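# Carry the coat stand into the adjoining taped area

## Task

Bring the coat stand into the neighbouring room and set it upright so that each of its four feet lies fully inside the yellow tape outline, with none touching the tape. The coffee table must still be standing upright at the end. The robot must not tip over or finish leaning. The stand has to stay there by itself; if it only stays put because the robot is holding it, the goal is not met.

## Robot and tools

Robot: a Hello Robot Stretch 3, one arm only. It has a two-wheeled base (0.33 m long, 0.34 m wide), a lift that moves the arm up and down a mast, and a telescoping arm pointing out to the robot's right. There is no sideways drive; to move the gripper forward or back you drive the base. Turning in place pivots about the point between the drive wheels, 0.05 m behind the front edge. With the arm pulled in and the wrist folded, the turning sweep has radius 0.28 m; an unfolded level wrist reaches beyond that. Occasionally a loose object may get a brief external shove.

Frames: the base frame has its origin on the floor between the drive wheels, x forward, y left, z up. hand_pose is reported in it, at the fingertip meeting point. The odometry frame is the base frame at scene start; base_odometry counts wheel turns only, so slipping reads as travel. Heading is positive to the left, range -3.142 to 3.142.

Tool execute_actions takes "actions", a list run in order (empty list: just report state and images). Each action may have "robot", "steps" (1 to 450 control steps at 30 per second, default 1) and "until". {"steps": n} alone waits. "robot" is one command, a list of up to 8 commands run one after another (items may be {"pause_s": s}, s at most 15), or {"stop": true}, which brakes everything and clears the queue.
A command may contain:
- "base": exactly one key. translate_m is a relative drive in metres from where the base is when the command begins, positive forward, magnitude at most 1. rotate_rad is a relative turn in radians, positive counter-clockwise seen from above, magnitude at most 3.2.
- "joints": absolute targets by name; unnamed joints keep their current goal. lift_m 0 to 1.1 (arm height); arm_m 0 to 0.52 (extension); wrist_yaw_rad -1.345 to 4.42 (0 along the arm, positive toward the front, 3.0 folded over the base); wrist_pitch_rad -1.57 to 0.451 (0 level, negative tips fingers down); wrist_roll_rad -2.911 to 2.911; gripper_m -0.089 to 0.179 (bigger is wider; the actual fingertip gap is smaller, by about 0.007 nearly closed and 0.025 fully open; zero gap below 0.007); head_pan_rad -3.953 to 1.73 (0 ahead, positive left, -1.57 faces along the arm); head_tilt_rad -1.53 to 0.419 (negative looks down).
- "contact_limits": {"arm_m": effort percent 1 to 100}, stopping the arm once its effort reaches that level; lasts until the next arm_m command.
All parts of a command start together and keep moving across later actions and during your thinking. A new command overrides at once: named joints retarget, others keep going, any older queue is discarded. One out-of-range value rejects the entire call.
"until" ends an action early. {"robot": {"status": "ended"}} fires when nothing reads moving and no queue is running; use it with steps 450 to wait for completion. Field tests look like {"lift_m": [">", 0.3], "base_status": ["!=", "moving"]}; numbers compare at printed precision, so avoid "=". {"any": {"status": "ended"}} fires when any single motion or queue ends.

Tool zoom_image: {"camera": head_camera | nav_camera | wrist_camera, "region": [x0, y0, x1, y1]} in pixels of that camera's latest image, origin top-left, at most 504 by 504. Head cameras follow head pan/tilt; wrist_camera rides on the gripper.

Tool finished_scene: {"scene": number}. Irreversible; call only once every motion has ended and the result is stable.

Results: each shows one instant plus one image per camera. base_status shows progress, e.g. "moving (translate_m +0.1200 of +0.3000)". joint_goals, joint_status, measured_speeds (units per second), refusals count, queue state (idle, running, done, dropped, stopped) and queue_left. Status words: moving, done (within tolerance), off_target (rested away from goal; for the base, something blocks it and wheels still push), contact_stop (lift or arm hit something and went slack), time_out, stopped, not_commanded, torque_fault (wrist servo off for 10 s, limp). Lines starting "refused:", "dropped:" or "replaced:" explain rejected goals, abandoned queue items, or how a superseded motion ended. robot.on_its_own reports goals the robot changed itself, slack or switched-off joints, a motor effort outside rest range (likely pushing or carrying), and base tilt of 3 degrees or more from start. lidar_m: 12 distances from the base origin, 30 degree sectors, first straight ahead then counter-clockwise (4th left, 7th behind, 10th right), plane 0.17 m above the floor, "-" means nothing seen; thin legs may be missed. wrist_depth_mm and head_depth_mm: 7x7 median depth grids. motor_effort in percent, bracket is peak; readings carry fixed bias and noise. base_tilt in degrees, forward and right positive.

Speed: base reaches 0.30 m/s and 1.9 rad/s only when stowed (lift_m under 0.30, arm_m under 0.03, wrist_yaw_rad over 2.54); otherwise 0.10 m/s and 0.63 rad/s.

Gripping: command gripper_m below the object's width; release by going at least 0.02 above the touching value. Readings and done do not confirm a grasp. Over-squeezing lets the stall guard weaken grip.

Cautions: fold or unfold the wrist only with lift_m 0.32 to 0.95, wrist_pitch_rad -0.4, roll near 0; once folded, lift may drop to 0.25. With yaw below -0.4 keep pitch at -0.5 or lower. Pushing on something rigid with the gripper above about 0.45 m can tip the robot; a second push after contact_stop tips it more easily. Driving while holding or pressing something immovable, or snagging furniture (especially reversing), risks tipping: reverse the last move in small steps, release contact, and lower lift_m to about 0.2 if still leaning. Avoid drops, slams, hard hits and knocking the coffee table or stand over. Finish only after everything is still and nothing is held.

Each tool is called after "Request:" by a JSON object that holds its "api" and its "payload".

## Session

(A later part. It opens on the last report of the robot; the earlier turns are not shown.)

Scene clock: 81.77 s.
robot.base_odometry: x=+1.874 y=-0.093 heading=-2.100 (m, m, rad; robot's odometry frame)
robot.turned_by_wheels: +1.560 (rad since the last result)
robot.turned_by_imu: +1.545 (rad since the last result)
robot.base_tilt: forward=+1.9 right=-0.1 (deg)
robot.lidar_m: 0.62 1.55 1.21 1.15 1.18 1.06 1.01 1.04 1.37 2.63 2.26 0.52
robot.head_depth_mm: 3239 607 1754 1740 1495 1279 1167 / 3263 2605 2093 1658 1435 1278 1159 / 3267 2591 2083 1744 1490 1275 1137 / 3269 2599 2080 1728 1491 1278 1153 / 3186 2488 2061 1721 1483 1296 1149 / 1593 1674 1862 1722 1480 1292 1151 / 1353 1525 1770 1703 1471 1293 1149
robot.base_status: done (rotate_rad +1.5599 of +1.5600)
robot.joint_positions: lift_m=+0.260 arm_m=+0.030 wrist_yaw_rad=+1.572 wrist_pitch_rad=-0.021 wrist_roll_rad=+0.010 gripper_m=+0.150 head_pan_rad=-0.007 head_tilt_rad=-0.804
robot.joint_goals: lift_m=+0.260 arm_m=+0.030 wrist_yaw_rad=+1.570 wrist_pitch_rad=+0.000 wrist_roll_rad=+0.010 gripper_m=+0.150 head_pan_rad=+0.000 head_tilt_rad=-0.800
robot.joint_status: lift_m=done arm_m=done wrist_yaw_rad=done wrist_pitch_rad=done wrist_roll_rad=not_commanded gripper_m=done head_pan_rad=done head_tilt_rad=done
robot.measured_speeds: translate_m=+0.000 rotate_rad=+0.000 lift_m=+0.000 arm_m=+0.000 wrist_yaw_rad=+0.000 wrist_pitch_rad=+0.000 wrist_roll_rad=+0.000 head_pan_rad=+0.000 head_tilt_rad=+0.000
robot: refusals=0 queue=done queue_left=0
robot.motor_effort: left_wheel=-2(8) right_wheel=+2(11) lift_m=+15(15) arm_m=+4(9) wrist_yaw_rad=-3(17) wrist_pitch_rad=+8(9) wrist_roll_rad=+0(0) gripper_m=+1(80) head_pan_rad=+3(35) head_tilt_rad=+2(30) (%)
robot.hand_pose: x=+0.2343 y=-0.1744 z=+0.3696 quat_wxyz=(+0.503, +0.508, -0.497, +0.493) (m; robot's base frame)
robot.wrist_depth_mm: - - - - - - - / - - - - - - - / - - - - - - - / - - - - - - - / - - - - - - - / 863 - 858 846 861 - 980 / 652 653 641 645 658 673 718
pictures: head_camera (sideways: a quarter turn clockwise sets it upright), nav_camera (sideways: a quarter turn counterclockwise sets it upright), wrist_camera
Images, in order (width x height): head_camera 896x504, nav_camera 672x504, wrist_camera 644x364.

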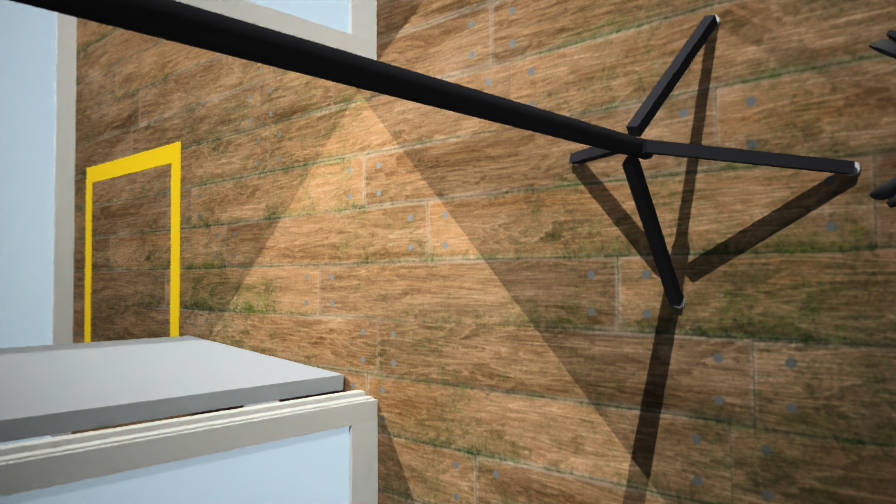

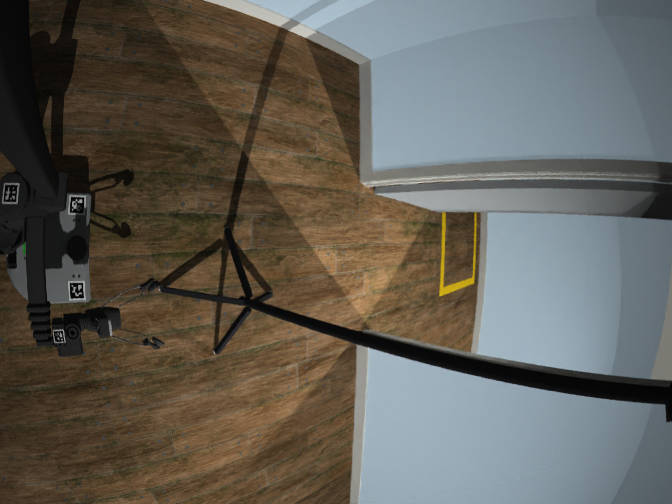

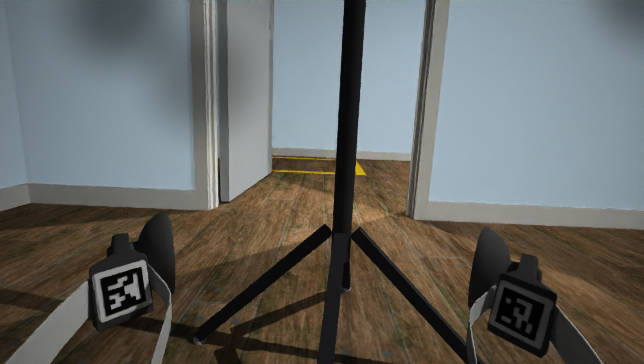

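Request:
{"api": "execute_actions", "payload": {"actions": [{"robot":[{"base":{"rotate_rad":0.05},"joints":{"arm_m":0.09,"head_tilt_rad":-1.1,"head_pan_rad":-0.2,"gripper_m":0.175}},{"base":{"translate_m":0.5}}],"steps":450,"until":{"robot":{"status":"ended"}}}]}}

Scene clock: 90.50 s.
robot.base_odometry: x=+1.644 y=-0.537 heading=-2.050 (m, m, rad; robot's odometry frame)
robot.turned_by_wheels: +0.050 (rad since the last result)
robot.turned_by_imu: +0.048 (rad since the last result)
robot.base_tilt: forward=+1.9 right=+0.0 (deg)
robot.lidar_m: 1.17 1.06 1.19 1.15 1.19 1.57 1.51 1.57 2.16 0.19 0.33 0.17
robot.head_depth_mm: 1874 1400 1539 1414 1304 1175 1138 / 1940 1724 1550 1414 1294 984 1087 / 1922 1724 1553 1412 1297 1179 - / 1947 1724 1550 1414 1294 1191 - / 1931 1711 1546 1409 1289 1190 1131 / 1912 1716 1540 1410 1285 1190 1119 / 1630 1563 1509 1400 1287 1187 1105
robot.base_status: done (translate_m +0.5000 of +0.5000)
robot.joint_positions: lift_m=+0.260 arm_m=+0.090 wrist_yaw_rad=+1.572 wrist_pitch_rad=-0.019 wrist_roll_rad=+0.010 gripper_m=+0.175 head_pan_rad=-0.194 head_tilt_rad=-1.088
robot.joint_goals: lift_m=+0.260 arm_m=+0.090 wrist_yaw_rad=+1.570 wrist_pitch_rad=+0.000 wrist_roll_rad=+0.010 gripper_m=+0.175 head_pan_rad=-0.200 head_tilt_rad=-1.100
robot.joint_status: lift_m=done arm_m=done wrist_yaw_rad=done wrist_pitch_rad=done wrist_roll_rad=not_commanded gripper_m=done head_pan_rad=done head_tilt_rad=done
robot.measured_speeds: translate_m=+0.000 rotate_rad=+0.000 lift_m=+0.000 arm_m=+0.000 wrist_yaw_rad=+0.000 wrist_pitch_rad=+0.000 wrist_roll_rad=+0.000 head_pan_rad=+0.000 head_tilt_rad=+0.000
robot: refusals=0 queue=done queue_left=0
robot.motor_effort: left_wheel=-1(9) right_wheel=+1(29) lift_m=+15(15) arm_m=+3(6) wrist_yaw_rad=-2(13) wrist_pitch_rad=+8(9) wrist_roll_rad=+0(0) gripper_m=+0(82) head_pan_rad=-4(20) head_tilt_rad=-7(36) (%)
robot.hand_pose: x=+0.2344 y=-0.2345 z=+0.3701 quat_wxyz=(+0.502, +0.508, -0.497, +0.493) (m; robot's base frame)
robot.wrist_depth_mm: 927 925 - 50 - 865 879 / 990 959 - - - 896 890 / - 977 - 50 - 912 918 / - - - 51 - 946 929 / - - - 51 - 996 997 / 868 51 46 53 931 932 960 / 616 621 48 56 692 706 756
pictures: head_camera (sideways: a quarter turn clockwise sets it upright), nav_camera (sideways: a quarter turn counterclockwise sets it upright), wrist_camera
Images, in order (width x height): head_camera 896x504, nav_camera 672x504, wrist_camera 644x364.

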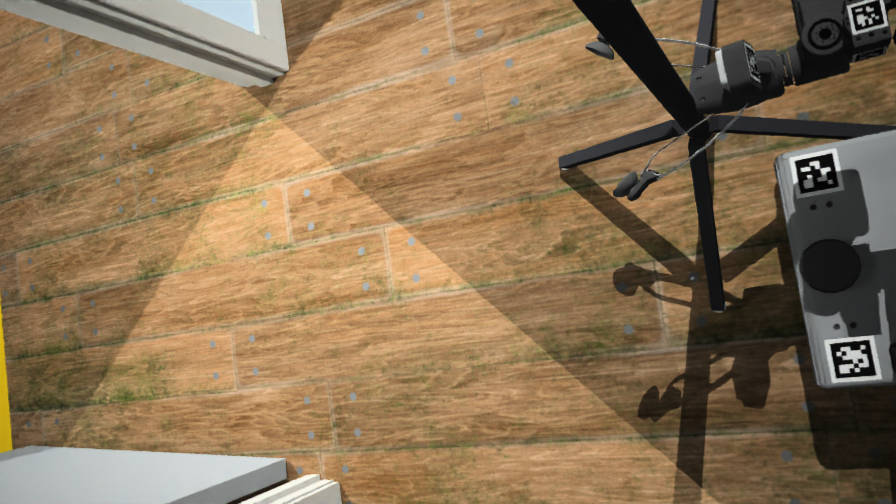

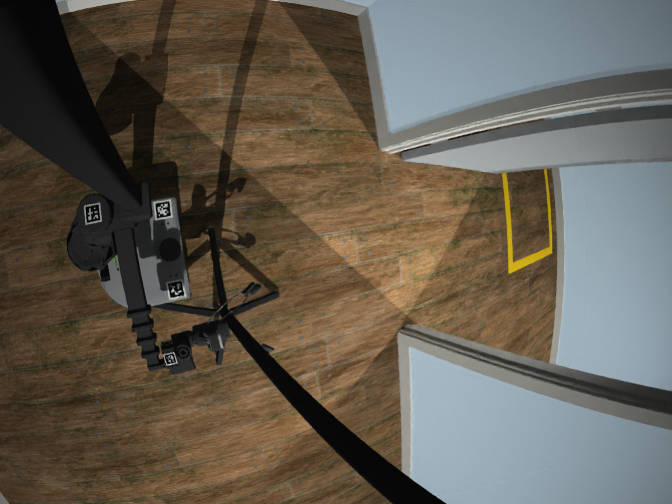

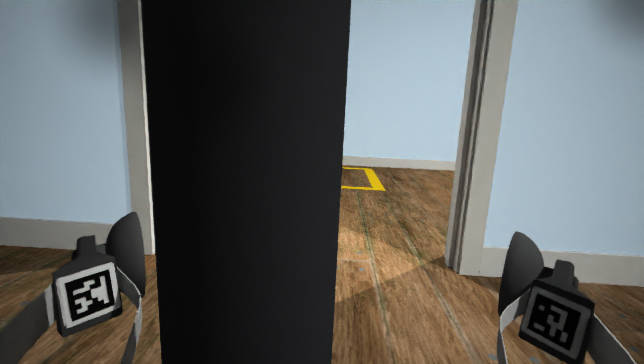

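Request:
{"api": "execute_actions", "payload": {"actions": [{"robot":[{"base":{"translate_m":0.8},"joints":{"arm_m":0.07,"gripper_m":0.08}}],"steps":450,"until":{"robot":{"status":"ended"}}}]}}

Scene clock: 100.07 s.
robot.base_odometry: x=+1.274 y=-1.247 heading=-2.050 (m, m, rad; robot's odometry frame)
robot.turned_by_wheels: +0.000 (rad since the last result)
robot.turned_by_imu: -0.001 (rad since the last result)
robot.base_tilt: forward=+1.9 right=-0.1 (deg)
robot.lidar_m: 0.85 0.43 0.38 0.88 1.19 1.63 2.32 2.41 2.73 0.20 0.33 0.15
robot.head_depth_mm: 1939 1730 1555 1413 1301 1189 1151 / 1941 1717 1554 1417 1300 938 1091 / 1936 1720 1546 1407 1292 1182 - / 1932 1712 1548 1408 1295 1198 - / 1918 1711 1549 1407 1294 1194 1137 / 1925 1709 1539 1404 1290 1190 1119 / 1880 1272 1202 1140 1094 1163 1106
robot.base_status: done (translate_m +0.8000 of +0.8000)
robot.joint_positions: lift_m=+0.260 arm_m=+0.070 wrist_yaw_rad=+1.572 wrist_pitch_rad=-0.024 wrist_roll_rad=+0.010 gripper_m=+0.080 head_pan_rad=-0.194 head_tilt_rad=-1.088
robot.joint_goals: lift_m=+0.260 arm_m=+0.070 wrist_yaw_rad=+1.570 wrist_pitch_rad=+0.000 wrist_roll_rad=+0.010 gripper_m=+0.080 head_pan_rad=-0.200 head_tilt_rad=-1.100
robot.joint_status: lift_m=done arm_m=done wrist_yaw_rad=done wrist_pitch_rad=done wrist_roll_rad=not_commanded gripper_m=done head_pan_rad=done head_tilt_rad=done
robot.measured_speeds: translate_m=+0.000 rotate_rad=+0.000 lift_m=+0.000 arm_m=+0.000 wrist_yaw_rad=+0.000 wrist_pitch_rad=+0.000 wrist_roll_rad=+0.000 head_pan_rad=+0.000 head_tilt_rad=+0.000
robot: refusals=0 queue=done queue_left=0
robot.motor_effort: left_wheel=-1(4) right_wheel=+2(33) lift_m=+15(15) arm_m=-4(10) wrist_yaw_rad=-2(18) wrist_pitch_rad=+9(9) wrist_roll_rad=+0(0) gripper_m=-1(84) head_pan_rad=-3(3) head_tilt_rad=-8(9) (%)
robot.hand_pose: x=+0.2342 y=-0.2149 z=+0.3689 quat_wxyz=(+0.503, +0.509, -0.496, +0.492) (m; robot's base frame)
robot.wrist_depth_mm: 522 719 - - - - - / 529 725 489 - - - - / 538 734 51 - - - - / 541 764 996 - - - - / 554 742 48 46 - - - / 558 730 47 46 425 937 960 / 559 656 50 48 651 693 705
pictures: head_camera (sideways: a quarter turn clockwise sets it upright), nav_camera (sideways: a quarter turn counterclockwise sets it upright), wrist_camera
Images, in order (width x height): head_camera 896x504, nav_camera 672x504, wrist_camera 644x364.

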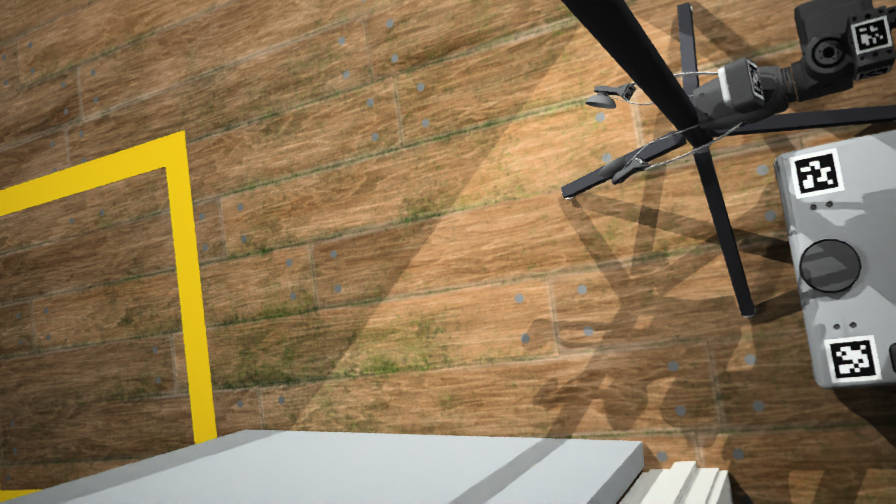

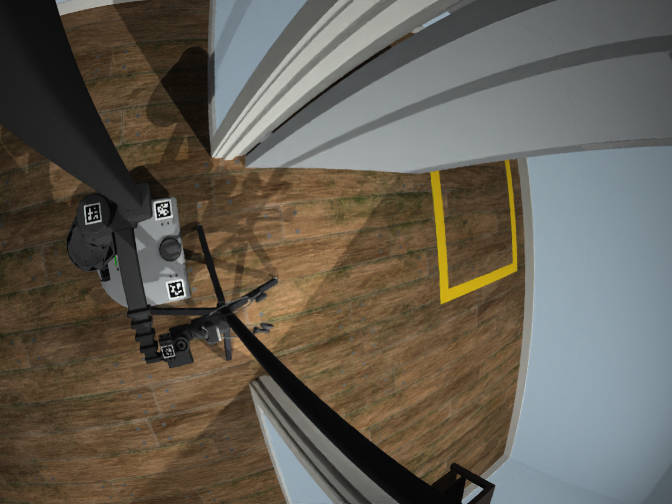

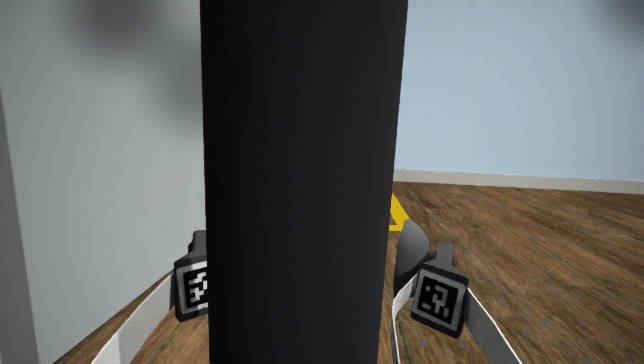

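Request:
{"api": "execute_actions", "payload": {"actions": [{"robot":[{"base":{"translate_m":1.0}},{"base":{"translate_m":0.28}},{"base":{"rotate_rad":0.4}}],"steps":450,"until":{"robot":{"status":"ended"}}},{"steps":450,"until":{"robot":{"status":"ended"}}}]}}

Scene clock: 118.90 s.
robot.base_odometry: x=+0.684 y=-2.382 heading=-1.651 (m, m, rad; robot's odometry frame)
robot.turned_by_wheels: +0.399 (rad since the last result)
robot.turned_by_imu: +0.388 (rad since the last result)
robot.base_tilt: forward=+1.9 right=-0.1 (deg)
robot.lidar_m: 1.19 1.23 1.13 0.19 0.25 0.61 1.13 1.21 2.05 0.19 0.33 0.17
robot.head_depth_mm: 1148 1360 1535 1413 1301 1173 1148 / 1172 1400 1545 1409 1292 982 1086 / 1201 1443 1547 1404 1287 1188 - / 1233 1494 1551 1410 1290 1186 - / 1260 1528 1539 1401 1291 1193 1135 / 1301 1586 1542 1403 1293 1185 1118 / 1338 1622 1536 1402 1284 1191 791
robot.base_status: done (rotate_rad +0.3999 of +0.4000)
robot.joint_positions: lift_m=+0.260 arm_m=+0.070 wrist_yaw_rad=+1.564 wrist_pitch_rad=-0.019 wrist_roll_rad=+0.010 gripper_m=+0.080 head_pan_rad=-0.194 head_tilt_rad=-1.089
robot.joint_goals: lift_m=+0.260 arm_m=+0.070 wrist_yaw_rad=+1.570 wrist_pitch_rad=+0.000 wrist_roll_rad=+0.010 gripper_m=+0.080 head_pan_rad=-0.200 head_tilt_rad=-1.100
robot.joint_status: lift_m=done arm_m=done wrist_yaw_rad=done wrist_pitch_rad=done wrist_roll_rad=not_commanded gripper_m=done head_pan_rad=done head_tilt_rad=done
robot.measured_speeds: translate_m=+0.000 rotate_rad=+0.000 lift_m=+0.000 arm_m=+0.000 wrist_yaw_rad=+0.000 wrist_pitch_rad=+0.000 wrist_roll_rad=+0.000 head_pan_rad=+0.000 head_tilt_rad=+0.000
robot: refusals=0 queue=done queue_left=0
robot.motor_effort: left_wheel=-2(14) right_wheel=+2(28) lift_m=+15(15) arm_m=-6(8) wrist_yaw_rad=+8(73) wrist_pitch_rad=+7(10) wrist_roll_rad=+0(0) gripper_m=-1(9) head_pan_rad=-3(3) head_tilt_rad=-7(8) (%)
robot.hand_pose: x=+0.2344 y=-0.2170 z=+0.3701 quat_wxyz=(+0.504, +0.506, -0.499, +0.491) (m; robot's base frame)
robot.wrist_depth_mm: - - - - - 879 795 / - - - - 48 855 822 / - - - - 49 891 828 / - - - 46 49 912 882 / - - 57 46 49 954 859 / 831 865 57 48 49 929 853 / 651 657 631 49 53 697 722
pictures: head_camera (sideways: a quarter turn clockwise sets it upright), nav_camera (sideways: a quarter turn counterclockwise sets it upright), wrist_camera
Images, in order (width x height): head_camera 896x504, nav_camera 672x504, wrist_camera 644x364.

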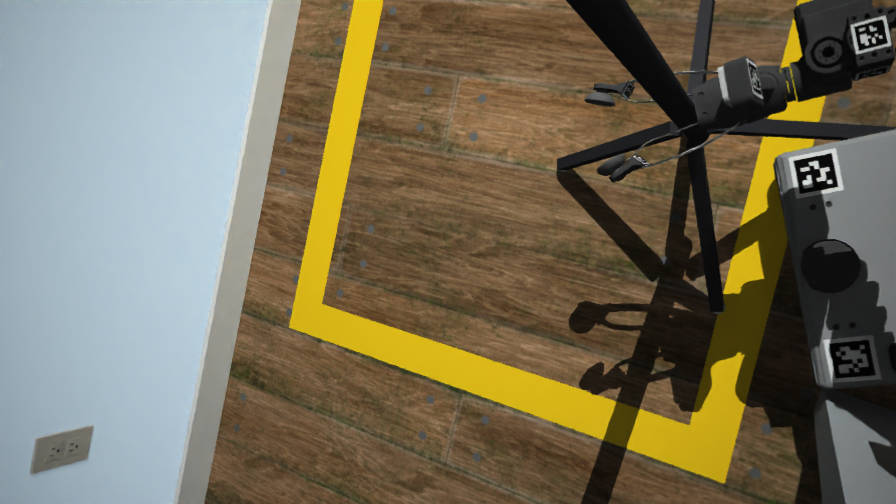

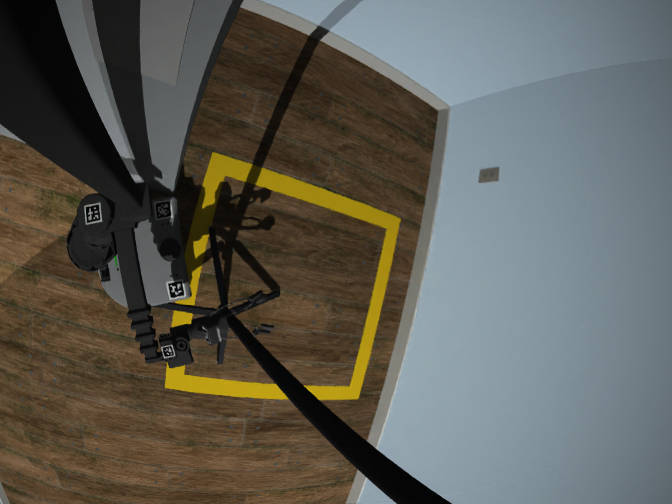

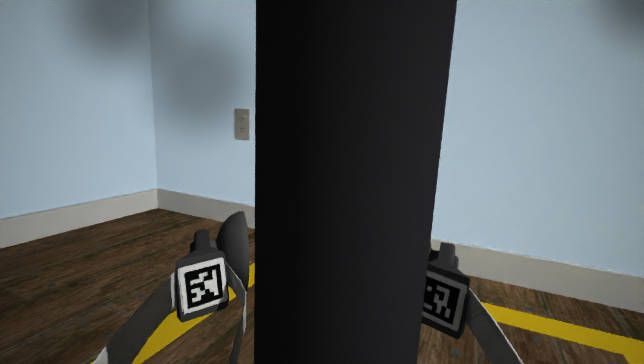

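Request:
{"api": "execute_actions", "payload": {"actions": [{"robot":[{"base":{"translate_m":0.3}},{"joints":{"gripper_m":0.175}},{"base":{"translate_m":-0.3},"joints":{"head_pan_rad":-0.45}}],"steps":450,"until":{"robot":{"status":"ended"}}}]}}

Scene clock: 128.87 s.
robot.base_odometry: x=+0.683 y=-2.382 heading=-1.651 (m, m, rad; robot's odometry frame)
robot.turned_by_wheels: +0.000 (rad since the last result)
robot.turned_by_imu: -0.002 (rad since the last result)
robot.base_tilt: forward=+2.0 right=-0.1 (deg)
robot.lidar_m: 0.45 1.23 1.13 0.19 0.25 0.61 1.13 1.21 2.05 1.93 1.28 0.37
robot.head_depth_mm: 1211 1464 1558 1414 1296 1215 - / 1208 1467 1557 1414 1300 1229 1123 / 1180 1453 1548 1415 1295 1192 - / 1148 622 1481 1198 1278 1193 - / 1200 1453 1542 1409 1273 1194 1130 / 1198 1453 1536 1403 1288 1189 1113 / 1196 1449 1545 1397 1280 1190 1101
robot.base_status: done (translate_m -0.3000 of -0.3000)
robot.joint_positions: lift_m=+0.260 arm_m=+0.070 wrist_yaw_rad=+1.568 wrist_pitch_rad=-0.019 wrist_roll_rad=+0.010 gripper_m=+0.175 head_pan_rad=-0.443 head_tilt_rad=-1.089
robot.joint_goals: lift_m=+0.260 arm_m=+0.070 wrist_yaw_rad=+1.570 wrist_pitch_rad=+0.000 wrist_roll_rad=+0.010 gripper_m=+0.175 head_pan_rad=-0.450 head_tilt_rad=-1.100
robot.joint_status: lift_m=done arm_m=done wrist_yaw_rad=done wrist_pitch_rad=done wrist_roll_rad=not_commanded gripper_m=done head_pan_rad=done head_tilt_rad=done
robot.measured_speeds: translate_m=+0.000 rotate_rad=+0.000 lift_m=+0.000 arm_m=+0.000 wrist_yaw_rad=+0.000 wrist_pitch_rad=+0.000 wrist_roll_rad=+0.000 head_pan_rad=+0.000 head_tilt_rad=+0.000
robot: refusals=0 queue=done queue_left=0
robot.motor_effort: left_wheel=-1(4) right_wheel=+1(30) lift_m=+15(15) arm_m=-5(6) wrist_yaw_rad=+2(9) wrist_pitch_rad=+7(8) wrist_roll_rad=+0(0) gripper_m=+0(82) head_pan_rad=-3(23) head_tilt_rad=-8(8) (%)
robot.hand_pose: x=+0.2344 y=-0.2159 z=+0.3701 quat_wxyz=(+0.503, +0.507, -0.498, +0.492) (m; robot's base frame)
robot.wrist_depth_mm: - - - - 977 875 782 / - - - - 998 911 806 / - - - - - 914 828 / - - - - - 949 828 / - - - - - 957 855 / 890 861 856 397 934 943 846 / 623 656 644 660 663 703 775
pictures: head_camera (sideways: a quarter turn clockwise sets it upright), nav_camera (sideways: a quarter turn counterclockwise sets it upright), wrist_camera
Images, in order (width x height): head_camera 896x504, nav_camera 672x504, wrist_camera 644x364.

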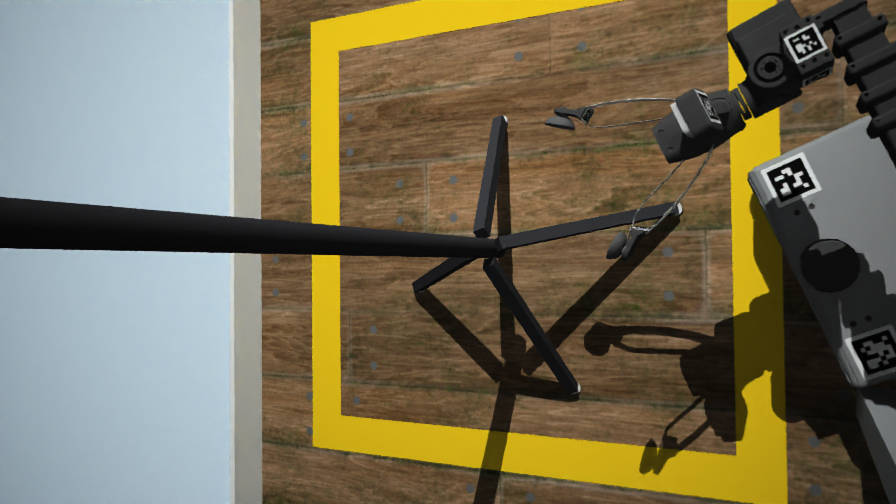

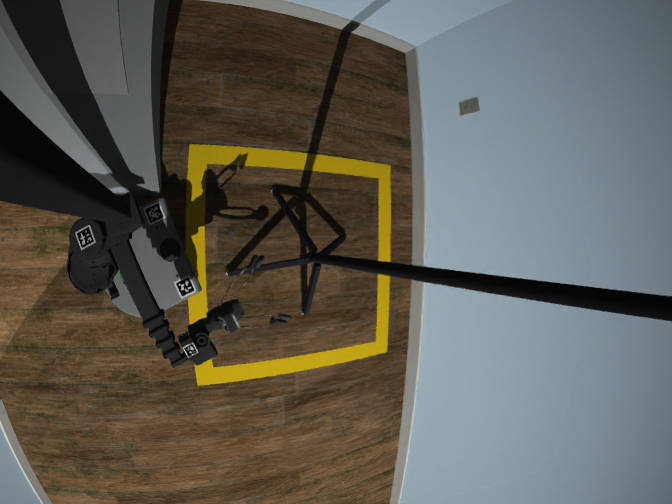

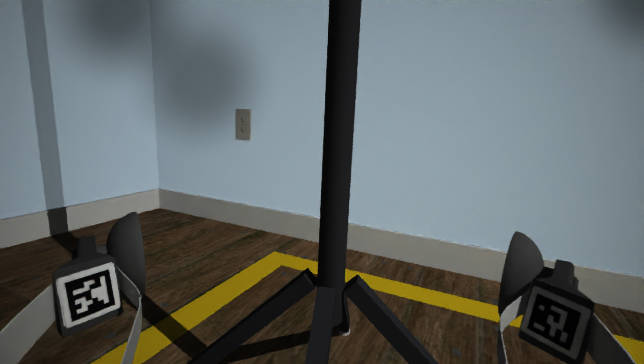

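Request:
{"api": "execute_actions", "payload": {"actions": [{"robot":{"joints":{"head_pan_rad":-1.9,"head_tilt_rad":-0.5}},"steps":60,"until":{"robot":{"status":"ended"}}}]}}

Scene clock: 131.47 s.
robot.base_odometry: x=+0.683 y=-2.382 heading=-1.651 (m, m, rad; robot's odometry frame)
robot.turned_by_wheels: +0.000 (rad since the last result)
robot.turned_by_imu: +0.000 (rad since the last result)
robot.base_tilt: forward=+1.9 right=-0.1 (deg)
robot.lidar_m: 0.45 1.23 1.13 0.19 0.25 0.61 1.13 1.21 2.05 1.93 1.28 0.37
robot.head_depth_mm: 2198 2380 2499 2371 1963 1582 1333 / 2220 2403 2433 2368 1935 1581 1329 / 2232 2436 2436 2441 1952 1579 1317 / 2244 2442 2403 2346 1931 1569 1321 / 2277 2463 2696 2527 1933 1563 1319 / 2279 2514 2736 2497 1925 1560 1315 / 2298 2527 2714 2485 1932 1551 1308
robot.base_status: done (translate_m -0.3000 of -0.3000)
robot.joint_positions: lift_m=+0.260 arm_m=+0.070 wrist_yaw_rad=+1.568 wrist_pitch_rad=-0.019 wrist_roll_rad=+0.010 gripper_m=+0.175 head_pan_rad=-1.893 head_tilt_rad=-0.508
robot.joint_goals: lift_m=+0.260 arm_m=+0.070 wrist_yaw_rad=+1.570 wrist_pitch_rad=+0.000 wrist_roll_rad=+0.010 gripper_m=+0.175 head_pan_rad=-1.900 head_tilt_rad=-0.500
robot.joint_status: lift_m=done arm_m=done wrist_yaw_rad=done wrist_pitch_rad=done wrist_roll_rad=not_commanded gripper_m=done head_pan_rad=done head_tilt_rad=done
robot.measured_speeds: translate_m=+0.000 rotate_rad=+0.000 lift_m=+0.000 arm_m=+0.000 wrist_yaw_rad=+0.000 wrist_pitch_rad=+0.000 wrist_roll_rad=+0.000 head_pan_rad=+0.000 head_tilt_rad=+0.000
robot: refusals=0 queue=done queue_left=0
robot.motor_effort: left_wheel=-1(1) right_wheel=+1(1) lift_m=+16(15) arm_m=-5(5) wrist_yaw_rad=+3(3) wrist_pitch_rad=+8(8) wrist_roll_rad=+0(0) gripper_m=+0(0) head_pan_rad=-4(43) head_tilt_rad=+5(48) (%)
robot.hand_pose: x=+0.2344 y=-0.2159 z=+0.3701 quat_wxyz=(+0.503, +0.507, -0.498, +0.492) (m; robot's base frame)
robot.wrist_depth_mm: - - - - 960 898 796 / - - - - 981 875 798 / - - - - - 907 810 / - - - - - 967 837 / - - - - - 941 855 / 901 866 874 392 924 955 852 / 613 654 638 653 659 695 773
pictures: head_camera (sideways: a quarter turn clockwise sets it upright), nav_camera (sideways: a quarter turn counterclockwise sets it upright), wrist_camera
Images, in order (width x height): head_camera 896x504, nav_camera 672x504, wrist_camera 644x364.

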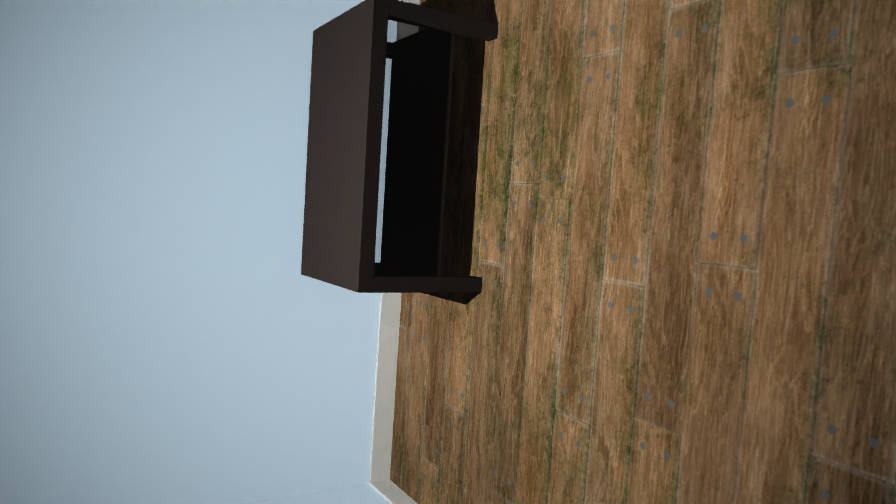

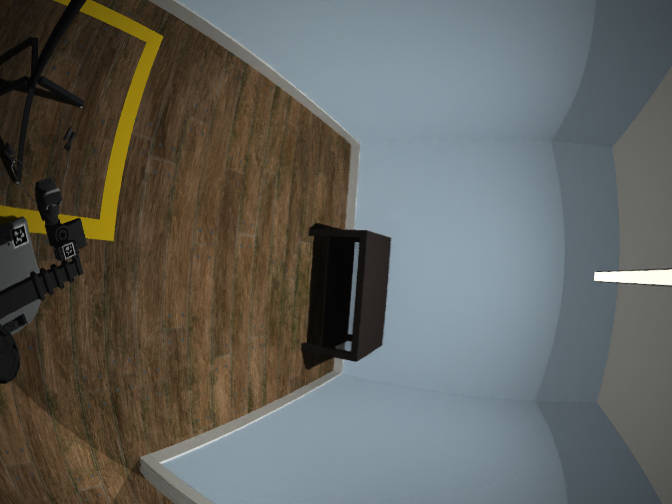

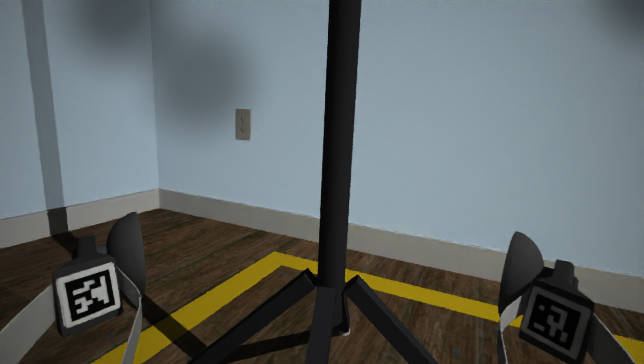

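Request:
{"api": "finished_scene", "payload": {"scene": 1}}

The scene is finished: the task was done.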